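# Carry tube rack through self-closing door to desk

## Task

Move the tube rack from the counter, through the door that swings shut by itself, onto the desk. At the end the rack must stand upright with each tube seated all the way down in its hole, and the door must be closed. The task fails if the rack or any tube touches the floor, or if a robot tips over or is left leaning. One or both robots may be used. Finish by opening the gripper and backing away from the rack.

## Robot and tools

Robots: r1 and r2 are identical Hello Robot Stretch 3 units. Each has a two-wheel differential base (0.33 m long, 0.34 m wide) with a passive caster at the back, a mast with a lift, and one telescoping arm that sticks out to the robot's RIGHT side. The base cannot slide sideways, so to move the gripper forward or back you drive the base. Turning in place pivots about a point midway between the drive wheels, 0.05 m behind the front edge. With arm retracted and wrist folded, the swept turning circle has radius 0.28 m; an unfolded, level wrist reaches beyond it.

Frames: the base frame has its origin on the floor between the drive wheels, x forward, y to the left, z up. hand_pose is reported in it, located where the closed fingertips meet; with all wrist joints at 0 its x axis is up, y points back along the arm toward the mast, z toward the rear. Odometry is the base frame at scene start; heading is positive leftward, range -3.142 to 3.142. Each robot reports in its own frames, so only images, lidar_m, wrist_depth_mm and head_depth_mm reveal where the robots are relative to one another.

execute_actions: argument actions is a list holding one action (or empty, which only returns state and pictures). An action is an object keyed by robot name, r1 and/or r2; each robot gets its own entry. Inside, base holds exactly one command: translate_m is a relative straight drive in metres from the base's last reported position, positive forward, -1 to 1; rotate_rad is a relative spin in radians, positive counter-clockwise seen from above, -3.2 to 3.2. joints holds absolute targets by name: lift_m 0 to 1.1 (arm height on mast), arm_m 0 to 0.52 (extension), wrist_yaw_rad -1.345 to 4.42 (0 along the arm, positive toward the front, 3.0 folded over the base), wrist_pitch_rad -1.57 to 0.451 (0 level, negative tips fingers down), wrist_roll_rad -2.911 to 2.911 (0 fingers side by side), gripper_m -0.089 to 0.179 (larger is wider; actual fingertip gap is 0.007 to 0.025 less, zero below 0.007), head_pan_rad -3.953 to 1.73 (0 forward, positive left, -1.57 looks along the arm), head_tilt_rad -1.53 to 0.419 (negative down). contact_limits may give arm_m a stopping effort in percent, 1 to 100; lower is softer. Everything in one action starts at once. Omitted joints or robots may still be driving toward earlier targets. Unknown keys or out-of-range numbers make the whole call rejected, with nothing moving. cameras picks which images come back (r1_head_camera, r1_nav_camera, r1_wrist_camera, the r2 equivalents, or all); the pictures line lists their order.

wait: seconds, 0 to 10; nothing new is commanded and state plus images are returned. zoom_image: camera and region [x0, y0, x1, y1] in pixels of that camera's latest full image, top-left origin, at most 504 by 504. finished_scene: scene, the number of the current scene; it ends the scene irreversibly, so only call it when the goal holds and will keep holding.

Results: base_status and joint_status tell how each motion of the last accepted action ended: done (for the base, wheels turned the full amount even if slipping), off_target (stopped short and may still push), contact_stop, time_out, torque_fault (old target dropped). A lift or arm that contact-stops goes slack until commanded again; a loaded slack lift can sag. on_its_own describes things not commanded in this call; its held at value is the target, not the position. motor_effort is percent of maximum, positive toward higher joint values, with the peak in brackets; readings carry sizeable fixed and random errors. Positive wheel effort means pushing forward. base_tilt gives forward/right lean in degrees (offset up to about 4 degrees). turned_by_wheels and turned_by_imu give rotation since the last result. lidar_m lists 12 distances in metres, 30-degree sectors starting straight ahead and going counter-clockwise (4th left, 7th behind, 10th right), in a plane 0.17 m up, range 0.15 to 12, dash for nothing; it misses glass and its own body, and the mast and low lift can block sectors 5, 6, 9, 10. wrist_depth_mm (45 to 1000) and head_depth_mm (280 to 4000) are 7x7 grids of median depths from top left; the head grid is in the sideways image orientation.

Gripping: command gripper_m under the object's width to grasp; lower means tighter. To release, open to at least 0.02 above where contact occurred. Neither the reading nor done proves a grasp. Resend a different value to re-squeeze.

Speed: full base speed (0.30 m/s, 1.9 rad/s) only with lift_m under 0.30, arm_m under 0.03 and wrist_yaw_rad over 2.54; otherwise 0.10 m/s and 0.63 rad/s.

Avoid: folding or unfolding the wrist unless lift_m is 0.32 to 0.95, wrist_pitch_rad -0.4 and roll near 0 (after folding, lift may go to 0.25); yaw below -0.4 needs pitch at -0.5 or lower. Pressing the arm against something rigid with the gripper above about 0.45 m can tip the robot, as can driving while holding or hooking a fixed object, snagging furniture (worst in reverse), or a repeat push after a contact stop. If tilting, back out in small steps, free the gripper, and lower lift to about 0.2. Robots must never press against each other; base-to-base contact plus millimetres more is a hard press, and no state line reports it. When both carry one load, their travel can differ up to 2.5 cm per metre, which strains the load and can tip them. Wrist servos forced hard for several seconds shut off for 10 s. Loose objects may occasionally get bumped. Don't drop, slam, or hit things; the simulation keeps running while you think, holding the last command.

Each tool is called after ">>>" as name([rows], argument=value, ...), one row to a line, values as JSON.

## Session

>>> execute_actions(actions=[])

Scene clock: 0.00 s.
r1.base_odometry: x=+0.000 y=+0.000 heading=+0.000 (m, m, rad; r1's odometry frame)
r1.turned_by_wheels: +0.000 (rad since the last result)
r1.turned_by_imu: +0.000 (rad since the last result)
r1.base_tilt: forward=-1.2 right=-1.2 (deg)
r1.lidar_m: 0.81 0.79 0.83 0.87 0.85 0.89 1.27 1.24 1.31 1.98 1.29 1.07
r1.head_depth_mm: 951 963 976 990 1007 1018 1036 / 890 901 917 930 943 954 967 / 841 849 862 872 885 894 906 / 794 803 813 826 836 844 855 / 752 763 771 780 789 799 808 / 717 725 731 738 749 757 762 / 683 689 698 705 712 717 728
r1.base_status: not commanded
r1.joint_positions: lift_m=+0.580 arm_m=-0.002 wrist_yaw_rad=+3.141 wrist_pitch_rad=-0.367 wrist_roll_rad=-0.014 gripper_m=+0.037 head_pan_rad=+0.003 head_tilt_rad=+0.004
r1.joint_status: not commanded
r1.motor_effort: left_wheel=+0 right_wheel=+0 lift_m=+35 arm_m=+0 wrist_yaw_rad=-1 wrist_pitch_rad=+7 wrist_roll_rad=+0 gripper_m=+1 head_pan_rad=+0 head_tilt_rad=+2 (%)
r1.hand_pose: x=-0.0211 y=+0.0878 z=+0.6039 quat_wxyz=(+0.129, +0.690, +0.130, +0.700) (m; r1's base frame)
r1.wrist_depth_mm: 629 682 818 919 993 806 639 / 671 744 877 979 - 841 666 / 721 796 - - - 864 672 / 761 874 - - - 880 693 / 824 900 - - - 874 729 / 838 901 - 918 933 926 727 / 760 766 743 763 791 826 749
r2.base_odometry: x=+0.000 y=+0.000 heading=+0.000 (m, m, rad; r2's odometry frame)
r2.turned_by_wheels: +0.000 (rad since the last result)
r2.turned_by_imu: +0.000 (rad since the last result)
r2.base_tilt: forward=-0.4 right=-0.2 (deg)
r2.lidar_m: 1.69 0.96 0.86 0.87 1.05 0.95 0.95 1.14 2.17 2.30 1.89 1.68
r2.head_depth_mm: 1553 1561 1565 1581 1598 1602 1608 / 1614 1607 1634 1645 1635 1668 1669 / 1674 1697 1697 1704 1719 1706 1722 / 1735 1741 1752 1765 1790 1786 1794 / 1814 1820 1826 1835 1842 1870 1874 / 1885 1888 1908 1906 1911 1939 1952 / 1959 1982 1971 1997 2027 2022 2033
r2.base_status: not commanded
r2.joint_positions: lift_m=+0.387 arm_m=+0.002 wrist_yaw_rad=+2.951 wrist_pitch_rad=-0.577 wrist_roll_rad=+0.000 gripper_m=+0.037 head_pan_rad=-0.018 head_tilt_rad=-0.014
r2.joint_status: not commanded
r2.motor_effort: left_wheel=-1 right_wheel=-1 lift_m=+22 arm_m=+0 wrist_yaw_rad=-1 wrist_pitch_rad=+4 wrist_roll_rad=-1 gripper_m=+0 head_pan_rad=-1 head_tilt_rad=+2 (%)
r2.hand_pose: x=+0.0169 y=+0.0507 z=+0.3661 quat_wxyz=(+0.265, +0.694, +0.136, +0.656) (m; r2's base frame)
r2.wrist_depth_mm: - 919 912 870 850 814 794 / - - - - 991 972 872 / 902 - 920 942 985 - 985 / 742 - 769 784 772 814 842 / 632 629 672 663 680 685 699 / 556 555 - 585 593 584 604 / 490 - - 513 501 523 523
pictures: r1_head_camera (sideways: a quarter turn clockwise sets it upright), r1_nav_camera (sideways: a quarter turn counterclockwise sets it upright), r1_wrist_camera, r2_head_camera (sideways: a quarter turn clockwise sets it upright), r2_nav_camera (sideways: a quarter turn counterclockwise sets it upright), r2_wrist_camera
Images, in order (width x height): r1_head_camera 896x504, r1_nav_camera 672x504, r1_wrist_camera 644x364, r2_head_camera 896x504, r2_nav_camera 672x504, r2_wrist_camera 644x364.

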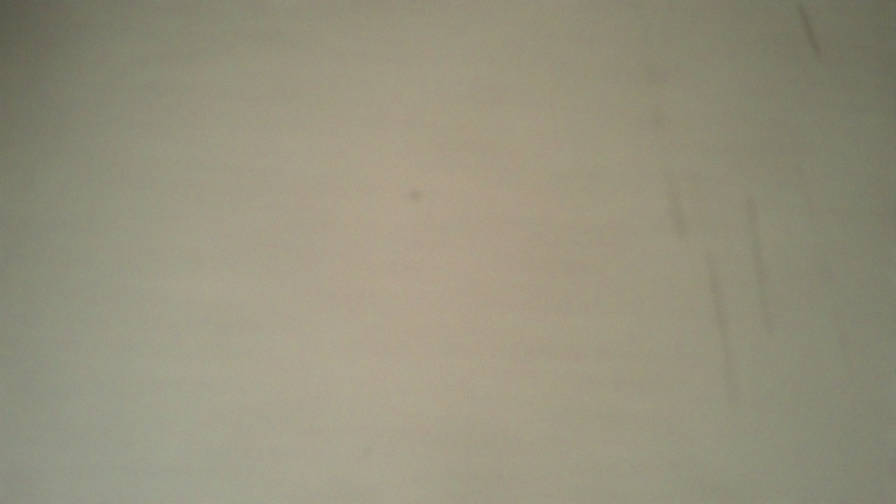

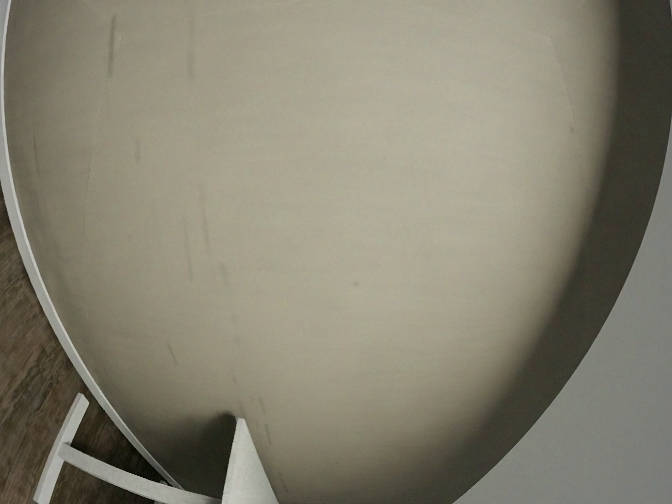

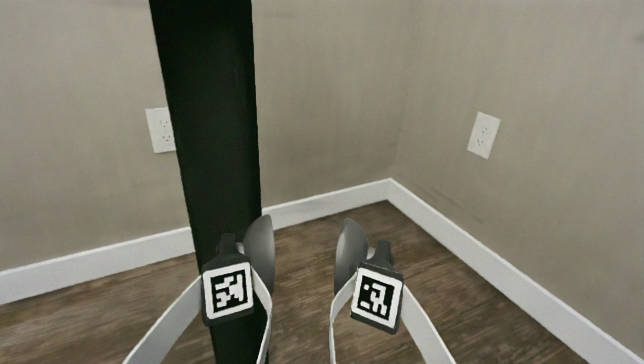

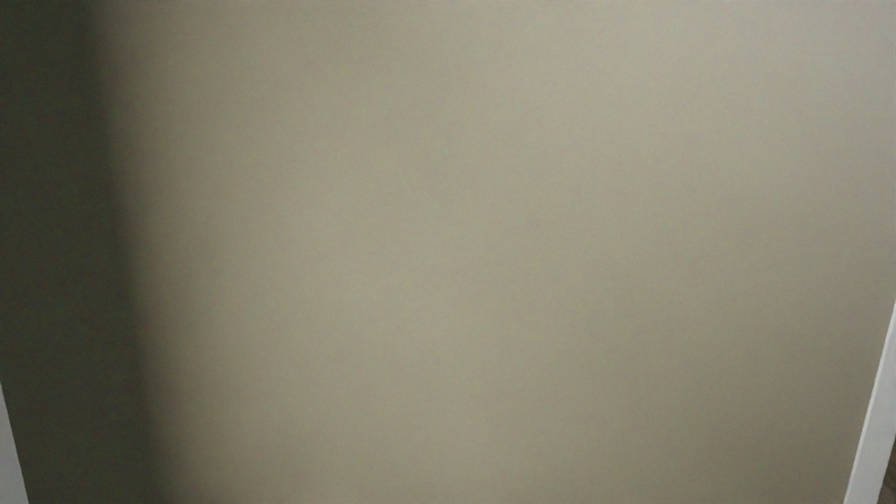

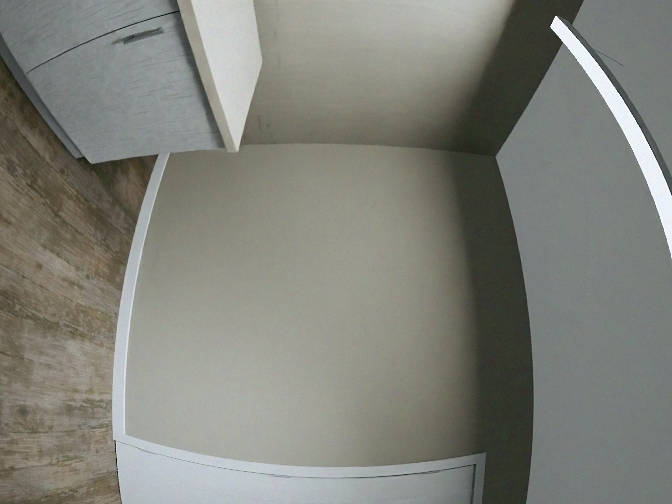

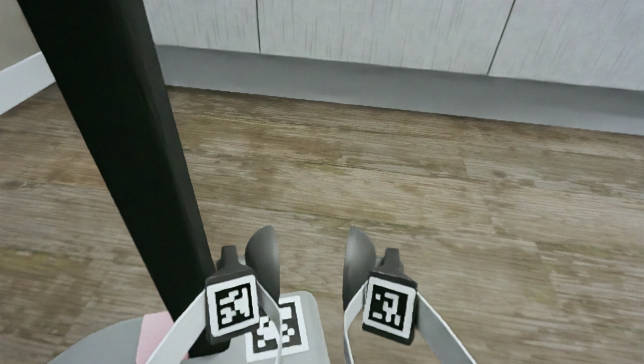

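>>> execute_actions([
  {"r1":{"joints":{"head_pan_rad":-1.6,"head_tilt_rad":-0.5}},"r2":{"joints":{"head_pan_rad":1.5,"head_tilt_rad":-0.5}}},
], cameras=["r1_head_camera","r1_nav_camera","r2_head_camera","r2_nav_camera"])

>>> execute_actions([
  {"r1":{"joints":{"head_pan_rad":-3.0,"head_tilt_rad":-0.5}},"r2":{"joints":{"head_pan_rad":-1.2,"head_tilt_rad":-0.5}}},
], cameras=["r1_head_camera","r1_nav_camera","r2_head_camera","r2_nav_camera"])

Scene clock: 6.47 s.
r1.base_odometry: x=+0.000 y=+0.000 heading=+0.000 (m, m, rad; r1's odometry frame)
r1.turned_by_wheels: +0.000 (rad since the last result)
r1.turned_by_imu: -0.001 (rad since the last result)
r1.base_tilt: forward=-1.1 right=-1.0 (deg)
r1.lidar_m: 0.81 0.79 0.83 0.87 0.85 0.89 1.27 1.24 1.31 1.98 1.29 1.07
r1.head_depth_mm: 1547 1623 1708 1710 1760 1512 1257 / 1763 1870 1976 2126 1895 1505 1253 / 2002 2170 2338 2369 1861 1495 1245 / 2283 2459 2711 2514 1875 1494 1234 / 2570 2802 3063 2470 1864 1481 1233 / 2465 2646 2906 2451 1839 1479 1234 / 2376 2536 2792 2441 1828 1473 1228
r1.base_status: not commanded
r1.joint_positions: lift_m=+0.580 arm_m=-0.002 wrist_yaw_rad=+3.141 wrist_pitch_rad=-0.367 wrist_roll_rad=-0.014 gripper_m=+0.037 head_pan_rad=-1.593 head_tilt_rad=-0.493
r1.joint_status: all done
r1.motor_effort: left_wheel=+0(0) right_wheel=+0(0) lift_m=+35(36) arm_m=-1(0) wrist_yaw_rad=+0(1) wrist_pitch_rad=+7(7) wrist_roll_rad=+0(1) gripper_m=-1(0) head_pan_rad=-4(61) head_tilt_rad=-4(33) (%)
r1.hand_pose: x=-0.0211 y=+0.0878 z=+0.6039 quat_wxyz=(+0.129, +0.690, +0.130, +0.700) (m; r1's base frame)
r1.wrist_depth_mm: 635 698 813 882 - 806 648 / 661 727 892 977 - 828 654 / 709 787 - - - 831 679 / 760 834 - - - 898 702 / 817 926 - - - 900 713 / 838 909 - 925 957 929 755 / 737 770 762 772 816 820 742
r2.base_odometry: x=+0.000 y=+0.000 heading=+0.000 (m, m, rad; r2's odometry frame)
r2.turned_by_wheels: +0.000 (rad since the last result)
r2.turned_by_imu: +0.000 (rad since the last result)
r2.base_tilt: forward=-0.4 right=-0.2 (deg)
r2.lidar_m: 1.69 0.95 0.86 0.87 1.05 0.95 0.95 1.14 2.17 2.29 1.88 1.69
r2.head_depth_mm: 1242 1332 1178 901 981 1090 1260 / 1269 1369 1188 926 1021 1142 1286 / 1298 1407 1190 950 1058 1196 1320 / 1338 1453 1195 985 1108 1250 1347 / 1359 1487 1190 1029 1153 1307 1356 / 1418 1543 1195 1066 1209 1380 1354 / 1447 1546 1196 1117 1268 1508 1359
r2.base_status: not commanded
r2.joint_positions: lift_m=+0.387 arm_m=+0.002 wrist_yaw_rad=+2.951 wrist_pitch_rad=-0.577 wrist_roll_rad=+0.000 gripper_m=+0.037 head_pan_rad=+1.493 head_tilt_rad=-0.494
r2.joint_status: all done
r2.motor_effort: left_wheel=-1(1) right_wheel=+0(0) lift_m=+23(23) arm_m=+0(0) wrist_yaw_rad=+0(1) wrist_pitch_rad=+4(5) wrist_roll_rad=+0(1) gripper_m=+0(0) head_pan_rad=+2(33) head_tilt_rad=-4(37) (%)
r2.hand_pose: x=+0.0169 y=+0.0507 z=+0.3661 quat_wxyz=(+0.265, +0.694, +0.136, +0.656) (m; r2's base frame)
r2.wrist_depth_mm: - 912 917 876 844 814 799 / 993 - - - 967 948 858 / 886 - 936 964 968 988 982 / 742 - 770 778 796 823 840 / 638 633 670 663 668 684 700 / 556 556 - 586 589 592 605 / 493 - - 509 504 518 529
pictures: r1_head_camera (sideways: a quarter turn clockwise sets it upright), r1_nav_camera (sideways: a quarter turn counterclockwise sets it upright), r2_head_camera (sideways: a quarter turn clockwise sets it upright), r2_nav_camera (sideways: a quarter turn counterclockwise sets it upright)
camera_calibration (this result's frames):
r1_head_camera: T_world_to_cam=[[-0.0537814, 0.497101, -0.866025, 1.14875], [0.998465, 0.0153035, -0.0532219, 0.0638757], [-0.0132034, -0.867558, -0.497161, 0.603435], [0, 0, 0, 1]] pos_world=[0.00597109, -0.0485069, 1.29825]
r1_nav_camera: T_world_to_cam=[[0.0210244, -0.46375, 0.885717, -1.11059], [-0.997586, 0.0489157, 0.0492915, -0.0039609], [-0.0661844, -0.884615, -0.461602, 0.566255], [0, 0, 0, 1]] pos_world=[0.0568755, -0.0139241, 1.24525]
r2_head_camera: T_world_to_cam=[[-0.0290285, -0.485737, -0.873623, 1.15516], [-0.996891, 0.078115, -0.0103077, 0.0181001], [0.0732499, 0.870608, -0.486494, 0.596844], [0, 0, 0, 1]] pos_world=[0.00785746, 0.0400701, 1.29972]
r2_nav_camera: T_world_to_cam=[[0.0261253, 0.458584, 0.888267, -1.11516], [0.999605, -0.0211571, -0.0184772, 0.0724723], [0.0103198, 0.888399, -0.458955, 0.549816], [0, 0, 0, 1]] pos_world=[-0.0489838, 0.024471, 1.24424]
Images, in order (width x height): r1_head_camera 896x504, r1_nav_camera 672x504, r2_head_camera 896x504, r2_nav_camera 672x504.

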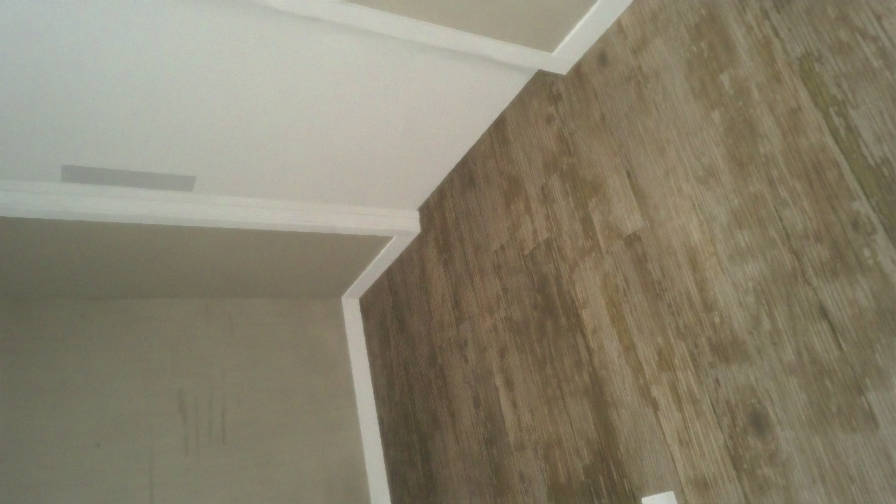

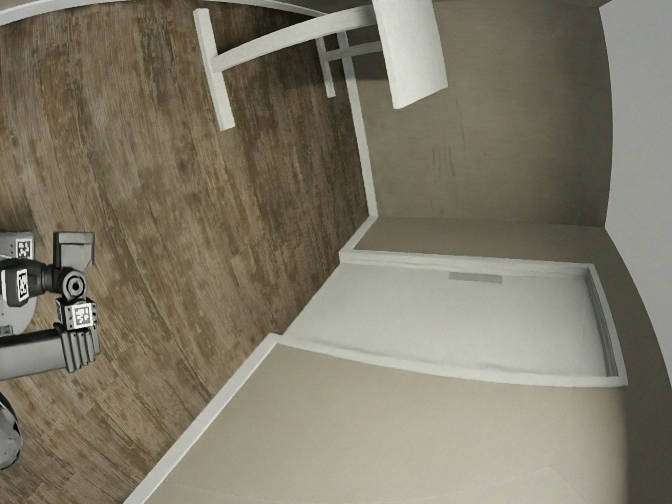

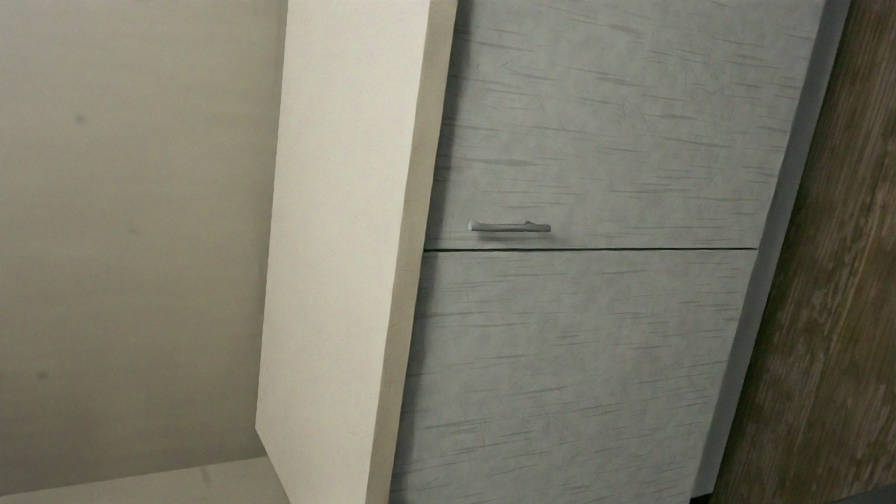

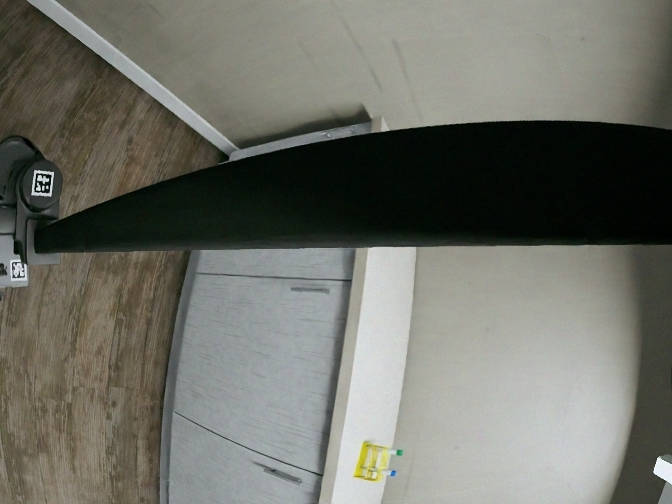

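Scene clock: 8.20 s.
r1.base_odometry: x=+0.000 y=+0.000 heading=+0.000 (m, m, rad; r1's odometry frame)
r1.turned_by_wheels: +0.000 (rad since the last result)
r1.turned_by_imu: +0.000 (rad since the last result)
r1.base_tilt: forward=-1.3 right=-1.3 (deg)
r1.lidar_m: 0.81 0.79 0.83 0.87 0.86 0.89 1.27 1.24 1.31 1.98 1.28 1.07
r1.head_depth_mm: 1167 1249 1338 1385 1442 1434 1256 / 1123 1242 1389 1561 1702 1503 1252 / 1093 1208 1338 1517 1693 1501 1246 / 1059 1170 1290 1453 1654 1488 1243 / 1031 1130 1241 1391 1573 1482 1237 / 1004 1094 1208 1340 1513 1474 1234 / 976 1062 1164 1299 1457 1465 1223
r1.base_status: not commanded
r1.joint_positions: lift_m=+0.580 arm_m=-0.002 wrist_yaw_rad=+3.141 wrist_pitch_rad=-0.367 wrist_roll_rad=-0.014 gripper_m=+0.037 head_pan_rad=-2.993 head_tilt_rad=-0.494
r1.joint_status: all done
r1.motor_effort: left_wheel=+0(0) right_wheel=+0(0) lift_m=+36(36) arm_m=+0(1) wrist_yaw_rad=-1(1) wrist_pitch_rad=+7(7) wrist_roll_rad=+1(1) gripper_m=-1(0) head_pan_rad=-5(63) head_tilt_rad=-4(4) (%)
r1.hand_pose: x=-0.0211 y=+0.0878 z=+0.6039 quat_wxyz=(+0.129, +0.690, +0.130, +0.700) (m; r1's base frame)
r1.wrist_depth_mm: 641 695 866 920 - 808 656 / 666 741 884 972 - 837 647 / 740 799 - - - 860 674 / 764 842 - - - 875 704 / 816 895 - - - 954 697 / 827 917 - 928 938 873 735 / 752 767 758 778 822 818 732
r2.base_odometry: x=+0.000 y=+0.000 heading=+0.000 (m, m, rad; r2's odometry frame)
r2.turned_by_wheels: +0.000 (rad since the last result)
r2.turned_by_imu: +0.000 (rad since the last result)
r2.base_tilt: forward=-0.4 right=-0.2 (deg)
r2.lidar_m: 1.68 0.96 0.86 0.86 1.05 0.95 0.95 1.15 2.16 2.29 1.88 1.68
r2.head_depth_mm: 2167 2312 2477 2605 2018 1627 1359 / 2344 2506 2720 2728 2049 1628 1357 / 2390 2596 2852 2696 2029 1632 1349 / 2140 2334 2588 2630 2025 1626 1354 / 1976 2104 2317 2469 2033 1631 1351 / 1807 1922 2071 2256 2028 1633 1350 / 1665 1778 1889 2050 2058 1639 1358
r2.base_status: not commanded
r2.joint_positions: lift_m=+0.387 arm_m=+0.002 wrist_yaw_rad=+2.951 wrist_pitch_rad=-0.577 wrist_roll_rad=+0.000 gripper_m=+0.037 head_pan_rad=-1.193 head_tilt_rad=-0.494
r2.joint_status: all done
r2.motor_effort: left_wheel=+0(1) right_wheel=-1(0) lift_m=+23(22) arm_m=+0(1) wrist_yaw_rad=-1(0) wrist_pitch_rad=+4(4) wrist_roll_rad=-1(1) gripper_m=+0(0) head_pan_rad=-3(34) head_tilt_rad=-4(3) (%)
r2.hand_pose: x=+0.0169 y=+0.0507 z=+0.3661 quat_wxyz=(+0.265, +0.694, +0.136, +0.656) (m; r2's base frame)
r2.wrist_depth_mm: - 921 900 862 846 820 786 / - - - - 990 949 861 / 889 - 931 940 966 995 984 / 745 - 759 780 799 808 832 / 633 636 676 668 666 686 692 / 553 554 - 592 589 582 602 / 498 - - 515 505 526 527
pictures: r1_head_camera (sideways: a quarter turn clockwise sets it upright), r1_nav_camera (sideways: a quarter turn counterclockwise sets it upright), r2_head_camera (sideways: a quarter turn clockwise sets it upright), r2_nav_camera (sideways: a quarter turn counterclockwise sets it upright)
camera_calibration (this result's frames):
r1_head_camera: T_world_to_cam=[[0.480924, 0.137513, -0.865911, 1.14534], [0.184788, -0.981337, -0.0532134, 0.068828], [-0.857068, -0.134418, -0.497359, 0.60884], [0, 0, 0, 1]] pos_world=[-0.0417223, -0.00811683, 1.29824]
r1_nav_camera: T_world_to_cam=[[-0.45363, -0.0995654, 0.885611, -1.10756], [-0.121352, 0.991385, 0.0492977, -0.00931397], [-0.882889, -0.0851079, -0.461804, 0.571501], [0, 0, 0, 1]] pos_world=[0.00102084, -0.0524013, 1.24524]
r2_head_camera: T_world_to_cam=[[-0.18795, 0.449104, -0.873488, 1.15595], [0.929408, 0.368909, -0.0103078, 0.0063497], [0.317608, -0.813764, -0.486737, 0.59567], [0, 0, 0, 1]] pos_world=[0.0221691, -0.0367483, 1.29971]
r2_nav_camera: T_world_to_cam=[[0.178599, -0.423451, 0.88814, -1.11592], [-0.906763, -0.421234, -0.018493, 0.0841217], [0.381945, -0.80203, -0.459202, 0.547869], [0, 0, 0, 1]] pos_world=[0.0663255, 0.00230416, 1.24423]
Images, in order (width x height): r1_head_camera 896x504, r1_nav_camera 672x504, r2_head_camera 896x504, r2_nav_camera 672x504.

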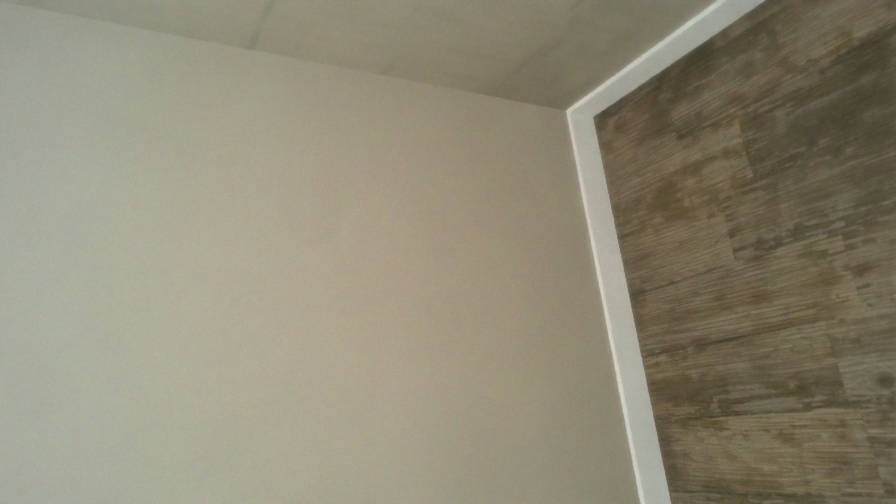

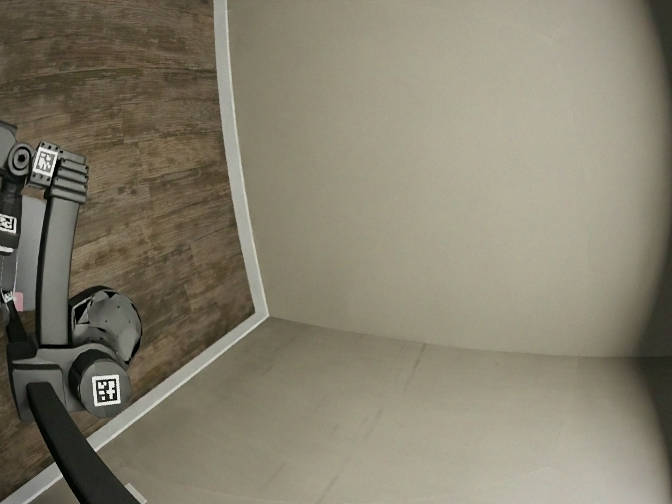

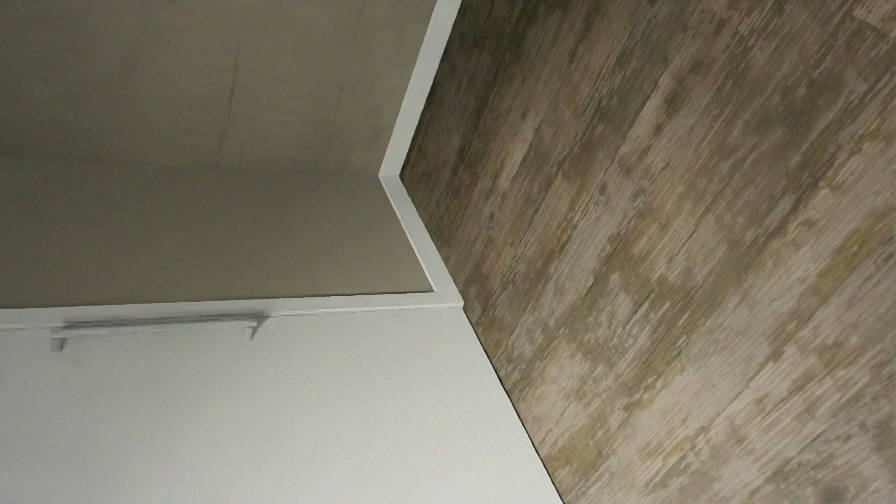

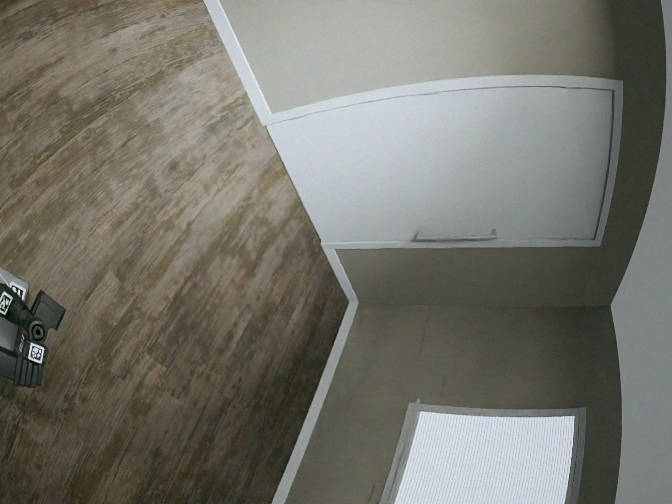

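>>> execute_actions([
  {"r1":{"base":{"rotate_rad":-1.464},"joints":{"lift_m":0.28,"wrist_pitch_rad":-0.4,"wrist_yaw_rad":3.0,"head_pan_rad":0,"head_tilt_rad":-0.6}},"r2":{"base":{"rotate_rad":0.42},"joints":{"head_pan_rad":0.5,"head_tilt_rad":-0.33,"lift_m":0.7,"wrist_pitch_rad":-0.4}}},
], cameras=["r1_head_camera","r2_head_camera"])

Scene clock: 61.43 s.
r1.base_odometry: x=+0.000 y=+0.000 heading=-1.464 (m, m, rad; r1's odometry frame)
r1.turned_by_wheels: -1.464 (rad since the last result)
r1.turned_by_imu: -1.464 (rad since the last result)
r1.base_tilt: forward=-1.3 right=-0.9 (deg)
r1.lidar_m: 2.23 1.29 0.99 0.80 0.79 0.86 0.85 0.85 0.93 1.25 1.24 1.36
r1.head_depth_mm: 1776 1876 1965 2020 1702 1404 1190 / 2035 2176 2360 2165 1706 1405 1191 / 2356 2544 2637 2147 1693 1397 1188 / 2560 2868 2961 2138 1686 1388 1182 / 2464 2776 2908 2127 1671 1382 1180 / 2406 2659 2816 2114 1673 1382 1174 / 2339 2525 2749 2123 1628 1371 1169
r1.base_status: done
r1.joint_positions: lift_m=+0.280 arm_m=-0.002 wrist_yaw_rad=+3.002 wrist_pitch_rad=-0.416 wrist_roll_rad=-0.014 gripper_m=+0.037 head_pan_rad=-0.007 head_tilt_rad=-0.593
r1.joint_status: all done
r1.motor_effort: left_wheel=+3(7) right_wheel=-2(4) lift_m=+22(25) arm_m=-1(0) wrist_yaw_rad=-2(4) wrist_pitch_rad=+7(7) wrist_roll_rad=+1(1) gripper_m=-1(1) head_pan_rad=+4(62) head_tilt_rad=-4(18) (%)
r1.hand_pose: x=+0.0099 y=+0.0798 z=+0.2936 quat_wxyz=(+0.193, +0.695, +0.099, +0.685) (m; r1's base frame)
r1.wrist_depth_mm: 589 - 764 851 - - - / 629 - 810 953 - - - / 679 - 854 957 - - - / 689 - 754 761 771 827 866 / 568 583 642 620 642 654 653 / 484 491 - 538 523 538 548 / 436 - - 446 443 454 462
r2.base_odometry: x=+0.000 y=+0.000 heading=+0.420 (m, m, rad; r2's odometry frame)
r2.turned_by_wheels: +0.420 (rad since the last result)
r2.turned_by_imu: +0.428 (rad since the last result)
r2.base_tilt: forward=-0.4 right=-0.3 (deg)
r2.lidar_m: 1.01 0.86 0.86 0.99 0.95 0.95 1.08 1.79 2.28 2.00 1.69 1.68
r2.head_depth_mm: 1465 1574 1662 1147 1078 1178 1285 / 1431 1514 1628 1142 1045 1130 1236 / 1382 1467 1561 1137 1006 1088 1195 / 1338 1425 1521 1068 974 1049 1151 / 1306 1380 1481 1146 943 1016 1099 / 1282 1349 1427 1149 913 979 1060 / 1233 1318 1389 1151 894 949 1024
r2.base_status: done
r2.joint_positions: lift_m=+0.699 arm_m=+0.002 wrist_yaw_rad=+2.951 wrist_pitch_rad=-0.417 wrist_roll_rad=+0.000 gripper_m=+0.037 head_pan_rad=+0.493 head_tilt_rad=-0.339
r2.joint_status: all done
r2.motor_effort: left_wheel=-4(5) right_wheel=+2(5) lift_m=+34(35) arm_m=-1(1) wrist_yaw_rad=+0(0) wrist_pitch_rad=+6(10) wrist_roll_rad=+0(0) gripper_m=+0(0) head_pan_rad=+2(32) head_tilt_rad=+5(23) (%)
r2.hand_pose: x=+0.0212 y=+0.0732 z=+0.7121 quat_wxyz=(+0.212, +0.702, +0.080, +0.675) (m; r2's base frame)
r2.wrist_depth_mm: - - - 976 842 748 662 / - - - - 896 789 687 / 826 - - - 933 837 734 / 896 - - - - 884 783 / 946 - - - - 964 822 / 976 - - - - - 900 / 889 896 889 927 906 958 943
pictures: r1_head_camera (sideways: a quarter turn clockwise sets it upright), r2_head_camera (sideways: a quarter turn clockwise sets it upright)
camera_calibration (this result's frames):
r1_head_camera: T_world_to_cam=[[-0.57958, -0.0605578, -0.812662, 1.08238], [-0.0352059, 0.998165, -0.0492727, 0.065033], [0.814154, 0.0000529973, -0.580648, 0.70701], [0, 0, 0, 1]] pos_world=[0.0539981, 0.000595182, 1.29333]
r2_head_camera: T_world_to_cam=[[-0.301091, -0.171828, -0.937987, 1.24079], [-0.471565, 0.881773, -0.0101589, 0.0147039], [0.828837, 0.439263, -0.346522, 0.41009], [0, 0, 0, 1]] pos_world=[0.040627, 0.0200992, 1.3061]
Images, in order (width x height): r1_head_camera 896x504, r2_head_camera 896x504.

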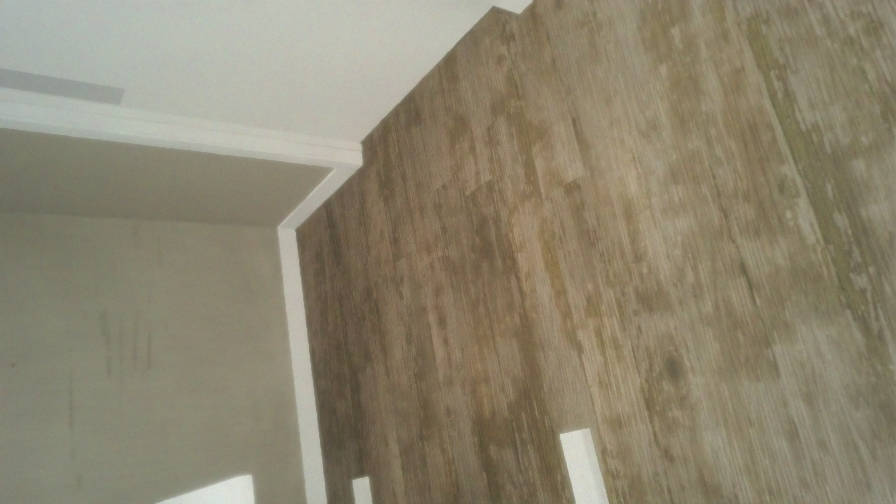

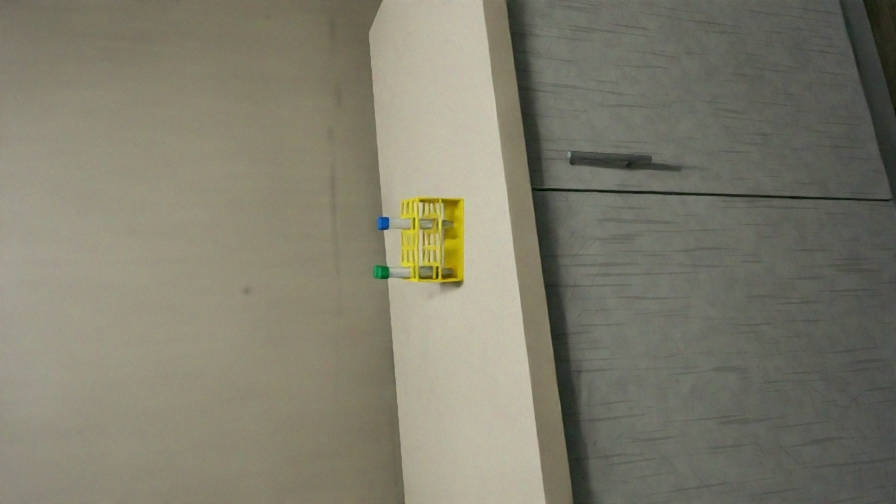

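>>> zoom_image(camera="r2_head_camera", region=[350, 170, 510, 310])

Region (350, 170, 510, 310) of r2_head_camera's 896x504 image, scaled by 3.150, with more detail than that image has; it fills the top 441 rows of this view, and the rest is white.

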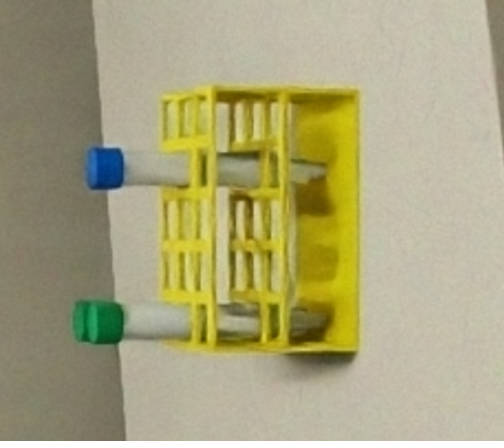

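>>> execute_actions([
  {"r1":{"base":{"translate_m":1.0}},"r2":{"base":{"translate_m":0.55},"joints":{"lift_m":0.93}}},
], cameras=[])

>>> execute_actions([
  {"r1":{"base":{"translate_m":0.95}},"r2":{"base":{"rotate_rad":2.08},"joints":{"head_pan_rad":-1.4,"head_tilt_rad":-0.55}}},
], cameras=[])

>>> execute_actions([
  {"r1":{"base":{"rotate_rad":-1.19},"joints":{"head_tilt_rad":-0.9}},"r2":{"base":{"translate_m":0.28},"joints":{"head_pan_rad":-1.6,"wrist_yaw_rad":1.2,"gripper_m":0.179}}},
])

Scene clock: 92.10 s.
r1.base_odometry: x=+0.107 y=-0.994 heading=-1.464 (m, m, rad; r1's odometry frame)
r1.turned_by_wheels: +0.000 (rad since the last result)
r1.turned_by_imu: +0.005 (rad since the last result)
r1.base_tilt: forward=-1.3 right=-1.0 (deg)
r1.lidar_m: 1.50 1.99 1.44 0.74 1.15 1.26 1.80 1.78 1.09 0.88 0.87 1.05
r1.head_depth_mm: 1201 1299 1424 1521 1579 1408 1192 / 1387 1476 1563 1727 1702 1395 1192 / 1677 1808 1954 2002 1693 1395 1181 / 1741 1945 2184 2125 1687 1389 1181 / 1692 1885 2104 2119 1676 1384 1176 / 1629 1807 2006 2112 1669 1371 1174 / 1585 1735 1933 2072 1663 1380 1171
r1.base_status: done
r1.joint_positions: lift_m=+0.280 arm_m=-0.002 wrist_yaw_rad=+3.002 wrist_pitch_rad=-0.416 wrist_roll_rad=-0.014 gripper_m=+0.037 head_pan_rad=-0.007 head_tilt_rad=-0.593
r1.joint_status: not commanded
r1.motor_effort: left_wheel=+2(11) right_wheel=-2(1) lift_m=+23(23) arm_m=-1(1) wrist_yaw_rad=-2(2) wrist_pitch_rad=+7(7) wrist_roll_rad=+0(0) gripper_m=+1(1) head_pan_rad=+4(5) head_tilt_rad=-4(4) (%)
r1.hand_pose: x=+0.0100 y=+0.0798 z=+0.2936 quat_wxyz=(+0.193, +0.695, +0.099, +0.685) (m; r1's base frame)
r1.wrist_depth_mm: 853 - - - - - - / 915 - - - - - - / 925 - 974 972 - - - / 715 - 751 724 782 799 839 / 570 581 650 609 650 642 653 / 483 494 - 530 528 541 555 / 435 - - 439 447 458 472
r2.base_odometry: x=+0.502 y=+0.224 heading=+0.420 (m, m, rad; r2's odometry frame)
r2.turned_by_wheels: +0.000 (rad since the last result)
r2.turned_by_imu: +0.005 (rad since the last result)
r2.base_tilt: forward=-0.4 right=-0.3 (deg)
r2.lidar_m: 0.56 0.48 0.48 0.55 0.94 1.35 1.54 2.57 2.66 1.51 1.29 1.28
r2.head_depth_mm: 1081 1143 1230 1315 765 619 680 / 1050 1111 1195 1147 764 598 653 / 1016 1081 1152 1146 767 575 624 / 990 1051 1121 1162 763 574 601 / 962 1020 1081 1124 767 575 582 / 940 989 1056 1098 766 576 559 / 920 970 1027 1070 671 576 535
r2.base_status: done
r2.joint_positions: lift_m=+0.929 arm_m=+0.002 wrist_yaw_rad=+2.951 wrist_pitch_rad=-0.417 wrist_roll_rad=+0.000 gripper_m=+0.037 head_pan_rad=+0.493 head_tilt_rad=-0.339
r2.joint_status: all done
r2.motor_effort: left_wheel=-3(6) right_wheel=+2(6) lift_m=+34(34) arm_m=-1(1) wrist_yaw_rad=+0(0) wrist_pitch_rad=+6(6) wrist_roll_rad=+0(1) gripper_m=+0(0) head_pan_rad=+3(2) head_tilt_rad=+5(4) (%)
r2.hand_pose: x=+0.0212 y=+0.0732 z=+0.9421 quat_wxyz=(+0.212, +0.702, +0.080, +0.675) (m; r2's base frame)
r2.wrist_depth_mm: - - - - - 917 854 / - 824 688 607 598 586 656 / - - 771 646 543 469 430 / - - 863 710 585 508 441 / - - 989 779 627 537 462 / - - - 876 656 572 497 / - - - 996 802 616 534
pictures: none
No camera images: the call's "cameras" was empty. Leave "cameras" out to get every camera's image.

Scene clock: 96.97 s.
r1.base_odometry: x=+0.208 y=-1.939 heading=-1.464 (m, m, rad; r1's odometry frame)
r1.turned_by_wheels: +0.000 (rad since the last result)
r1.turned_by_imu: +0.005 (rad since the last result)
r1.base_tilt: forward=-1.2 right=-1.0 (deg)
r1.lidar_m: 0.92 1.10 1.21 1.24 1.50 1.15 2.57 1.31 0.76 0.62 0.62 0.62
r1.head_depth_mm: 721 760 800 846 898 955 1037 / 851 905 963 1029 1103 1195 1164 / 969 1062 1180 1309 1438 1367 1186 / 945 1055 1195 1374 1575 1395 1182 / 912 1017 1146 1312 1527 1379 1176 / 886 981 1100 1247 1463 1370 1172 / 857 951 1057 1196 1379 1380 1168
r1.base_status: done
r1.joint_positions: lift_m=+0.280 arm_m=-0.002 wrist_yaw_rad=+3.002 wrist_pitch_rad=-0.416 wrist_roll_rad=-0.014 gripper_m=+0.037 head_pan_rad=-0.007 head_tilt_rad=-0.594
r1.joint_status: not commanded
r1.motor_effort: left_wheel=+2(10) right_wheel=-2(2) lift_m=+23(23) arm_m=+0(0) wrist_yaw_rad=-1(1) wrist_pitch_rad=+7(7) wrist_roll_rad=+0(1) gripper_m=+0(1) head_pan_rad=+4(5) head_tilt_rad=-4(4) (%)
r1.hand_pose: x=+0.0100 y=+0.0797 z=+0.2936 quat_wxyz=(+0.193, +0.695, +0.099, +0.685) (m; r1's base frame)
r1.wrist_depth_mm: - - - - - - 901 / - - - - - - 921 / 907 - 995 - - - 911 / 711 - 747 772 803 811 864 / 573 586 646 625 618 650 655 / 483 505 - 517 524 534 544 / 439 - - 443 447 465 462
r2.base_odometry: x=+0.502 y=+0.224 heading=+2.500 (m, m, rad; r2's odometry frame)
r2.turned_by_wheels: +2.080 (rad since the last result)
r2.turned_by_imu: +2.116 (rad since the last result)
r2.base_tilt: forward=-0.4 right=-0.2 (deg)
r2.lidar_m: 0.92 1.35 1.53 2.53 2.67 1.51 1.29 1.28 0.56 0.48 0.48 0.55
r2.head_depth_mm: 970 1064 1031 732 605 683 - / 960 1058 1036 730 586 670 - / 954 1043 1035 733 585 657 - / 948 1041 1041 731 585 659 - / 937 1027 1037 677 587 649 772 / 929 1021 1041 679 585 651 765 / 918 1008 1045 707 570 645 751
r2.base_status: done
r2.joint_positions: lift_m=+0.929 arm_m=+0.002 wrist_yaw_rad=+2.951 wrist_pitch_rad=-0.417 wrist_roll_rad=+0.000 gripper_m=+0.037 head_pan_rad=-1.393 head_tilt_rad=-0.543
r2.joint_status: all done
r2.motor_effort: left_wheel=-4(7) right_wheel=+2(3) lift_m=+34(34) arm_m=+0(1) wrist_yaw_rad=-1(0) wrist_pitch_rad=+6(6) wrist_roll_rad=+0(1) gripper_m=+0(1) head_pan_rad=-3(33) head_tilt_rad=-4(26) (%)
r2.hand_pose: x=+0.0212 y=+0.0732 z=+0.9421 quat_wxyz=(+0.212, +0.702, +0.080, +0.675) (m; r2's base frame)
r2.wrist_depth_mm: - - - - - - - / - - - - - - - / - - - - - - - / - - - - - - - / - - - - - - - / - - - - - - - / - - - - - - -
pictures: none
No camera images: the call's "cameras" was empty. Leave "cameras" out to get every camera's image.

Scene clock: 100.93 s.
r1.base_odometry: x=+0.208 y=-1.939 heading=-2.654 (m, m, rad; r1's odometry frame)
r1.turned_by_wheels: -1.190 (rad since the last result)
r1.turned_by_imu: -1.187 (rad since the last result)
r1.base_tilt: forward=-1.2 right=-1.1 (deg)
r1.lidar_m: 0.62 0.62 0.77 1.10 1.14 1.25 1.49 1.15 2.15 1.98 0.86 0.64
r1.head_depth_mm: 513 602 725 914 1246 1220 1089 / 516 605 731 922 1261 1220 1087 / 518 609 736 936 1272 1215 1088 / 520 611 741 943 1293 1213 1089 / 525 616 748 954 1296 1207 1087 / 526 619 757 959 1248 1209 1084 / 529 624 756 895 1152 1202 1081
r1.base_status: done
r1.joint_positions: lift_m=+0.280 arm_m=-0.002 wrist_yaw_rad=+3.002 wrist_pitch_rad=-0.416 wrist_roll_rad=-0.014 gripper_m=+0.037 head_pan_rad=-0.007 head_tilt_rad=-0.889
r1.joint_status: all done
r1.motor_effort: left_wheel=+3(13) right_wheel=-2(7) lift_m=+23(23) arm_m=-1(1) wrist_yaw_rad=-2(2) wrist_pitch_rad=+7(7) wrist_roll_rad=+1(1) gripper_m=+0(1) head_pan_rad=+4(5) head_tilt_rad=-6(29) (%)
r1.hand_pose: x=+0.0100 y=+0.0797 z=+0.2936 quat_wxyz=(+0.193, +0.695, +0.099, +0.685) (m; r1's base frame)
r1.wrist_depth_mm: 949 - - - - 756 546 / - - - - - 751 545 / 924 - 996 - - 750 530 / 697 - 746 774 788 728 538 / 577 578 644 618 631 637 572 / 484 500 - 531 526 534 552 / 447 - - 442 446 454 463
r2.base_odometry: x=+0.278 y=+0.392 heading=+2.499 (m, m, rad; r2's odometry frame)
r2.turned_by_wheels: +0.000 (rad since the last result)
r2.turned_by_imu: +0.002 (rad since the last result)
r2.base_tilt: forward=-0.4 right=-0.2 (deg)
r2.lidar_m: 0.77 1.08 1.22 2.04 2.74 1.84 1.55 0.84 0.47 0.40 0.40 0.46
r2.head_depth_mm: 987 1087 1033 731 565 - - / 957 1055 1035 730 565 588 - / 934 1016 1035 648 567 576 - / 903 990 1045 670 567 565 646 / 884 960 1020 732 566 505 617 / 864 934 995 736 568 489 - / 842 912 971 736 569 490 -
r2.base_status: done
r2.joint_positions: lift_m=+0.929 arm_m=+0.002 wrist_yaw_rad=+1.202 wrist_pitch_rad=-0.417 wrist_roll_rad=+0.000 gripper_m=+0.179 head_pan_rad=-1.593 head_tilt_rad=-0.543
r2.joint_status: all done
r2.motor_effort: left_wheel=-3(5) right_wheel=+2(6) lift_m=+34(34) arm_m=-1(1) wrist_yaw_rad=-1(5) wrist_pitch_rad=+6(6) wrist_roll_rad=+0(0) gripper_m=+0(86) head_pan_rad=-3(16) head_tilt_rad=-5(4) (%)
r2.hand_pose: x=+0.1880 y=-0.2282 z=+0.9421 quat_wxyz=(+0.654, +0.512, -0.487, +0.270) (m; r2's base frame)
r2.wrist_depth_mm: 797 879 980 - 917 757 635 / 843 853 552 571 600 631 619 / 888 964 482 386 400 409 427 / 916 - 600 329 297 304 311 / 973 - 685 402 259 243 246 / - - 807 441 304 221 204 / - - - 491 327 258 179
pictures: r1_head_camera (sideways: a quarter turn clockwise sets it upright), r1_nav_camera (sideways: a quarter turn counterclockwise sets it upright), r1_wrist_camera, r2_head_camera (sideways: a quarter turn clockwise sets it upright), r2_nav_camera (sideways: a quarter turn counterclockwise sets it upright), r2_wrist_camera
camera_calibration (this result's frames):
r1_head_camera: T_world_to_cam=[[-0.791682, -0.0593566, -0.608043, 0.817003], [-0.0481451, 0.998235, -0.0347612, 0.0462033], [0.609033, 0.00175442, -0.793143, 0.984638], [0, 0, 0, 1]] pos_world=[0.0493534, 0.000645279, 1.27934]
r1_nav_camera: T_world_to_cam=[[0.768943, 0.0260274, 0.638787, -0.79328], [-0.0126337, -0.998357, 0.055886, -0.018527], [0.639192, -0.0510434, -0.767351, 0.959684], [0, 0, 0, 1]] pos_world=[-0.00366966, 0.051136, 1.24419]
r1_wrist_camera: T_world_to_cam=[[0.990279, -0.121329, 0.0680144, -0.0254011], [-0.00974374, -0.548299, -0.836226, 0.326113], [0.138751, 0.827434, -0.544151, 0.254712], [0, 0, 0, 1]] pos_world=[-0.00700963, -0.0350317, 0.413033]
r2_head_camera: T_world_to_cam=[[0.00272867, 0.529299, -0.848431, 1.12211], [0.999712, -0.0216698, -0.0103036, 0.00591477], [-0.023839, -0.848159, -0.529206, 0.653009], [0, 0, 0, 1]] pos_world=[0.00659218, -0.0399472, 1.29767]
r2_nav_camera: T_world_to_cam=[[-0.00136698, -0.502785, 0.86441, -1.08388], [-0.9992, -0.033854, -0.0212714, 0.0883014], [0.0399587, -0.863748, -0.502337, 0.606082], [0, 0, 0, 1]] pos_world=[0.0625309, -0.0184653, 1.24325]
r2_wrist_camera: T_world_to_cam=[[-0.392265, -0.919081, 0.0376656, -0.174792], [-0.489247, 0.173786, -0.854656, 0.979789], [0.778952, -0.353679, -0.517827, 0.422055], [0, 0, 0, 1]] pos_world=[0.082033, -0.181649, 1.06252]
Images, in order (width x height): r1_head_camera 896x504, r1_nav_camera 672x504, r1_wrist_camera 644x364, r2_head_camera 896x504, r2_nav_camera 672x504, r2_wrist_camera 644x364.

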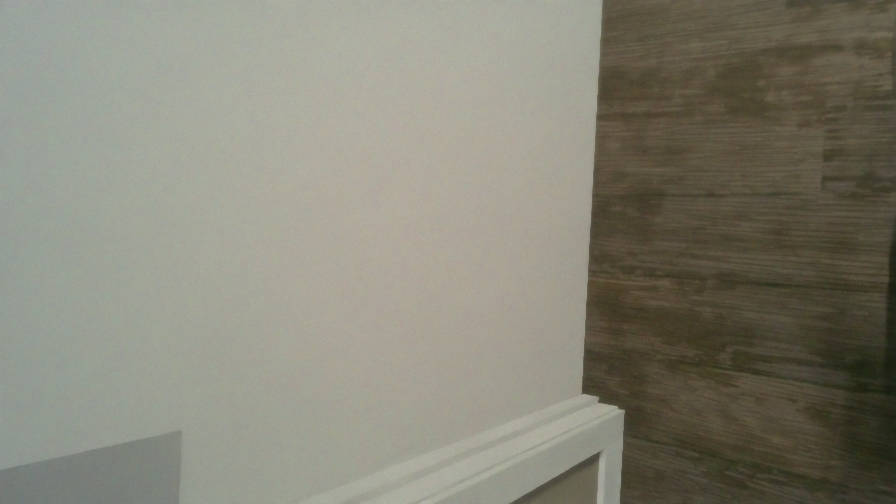

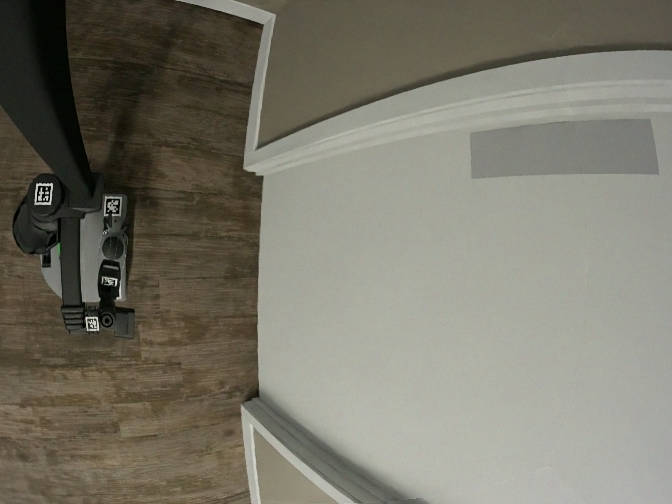

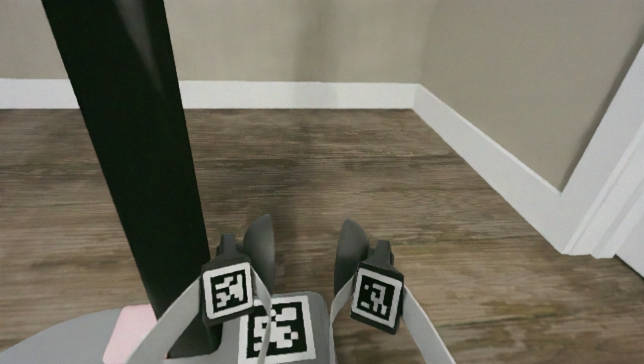

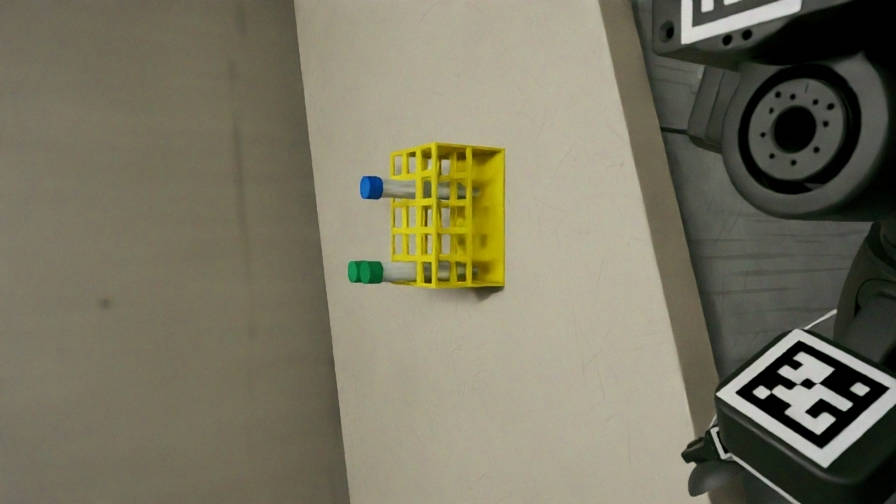

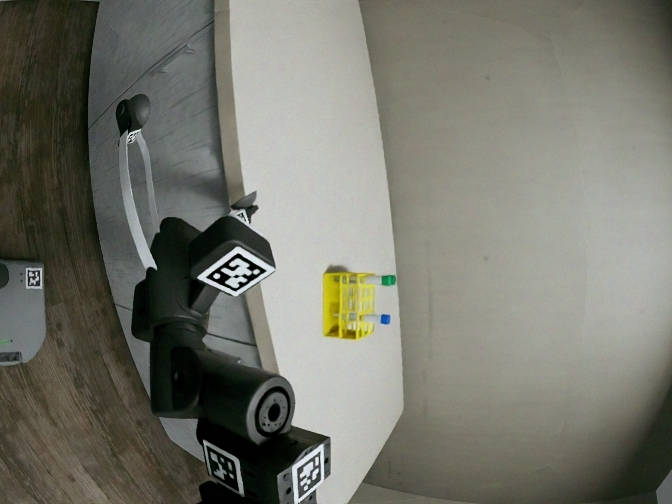

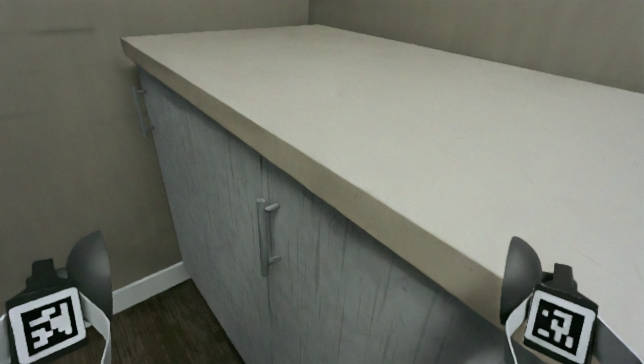

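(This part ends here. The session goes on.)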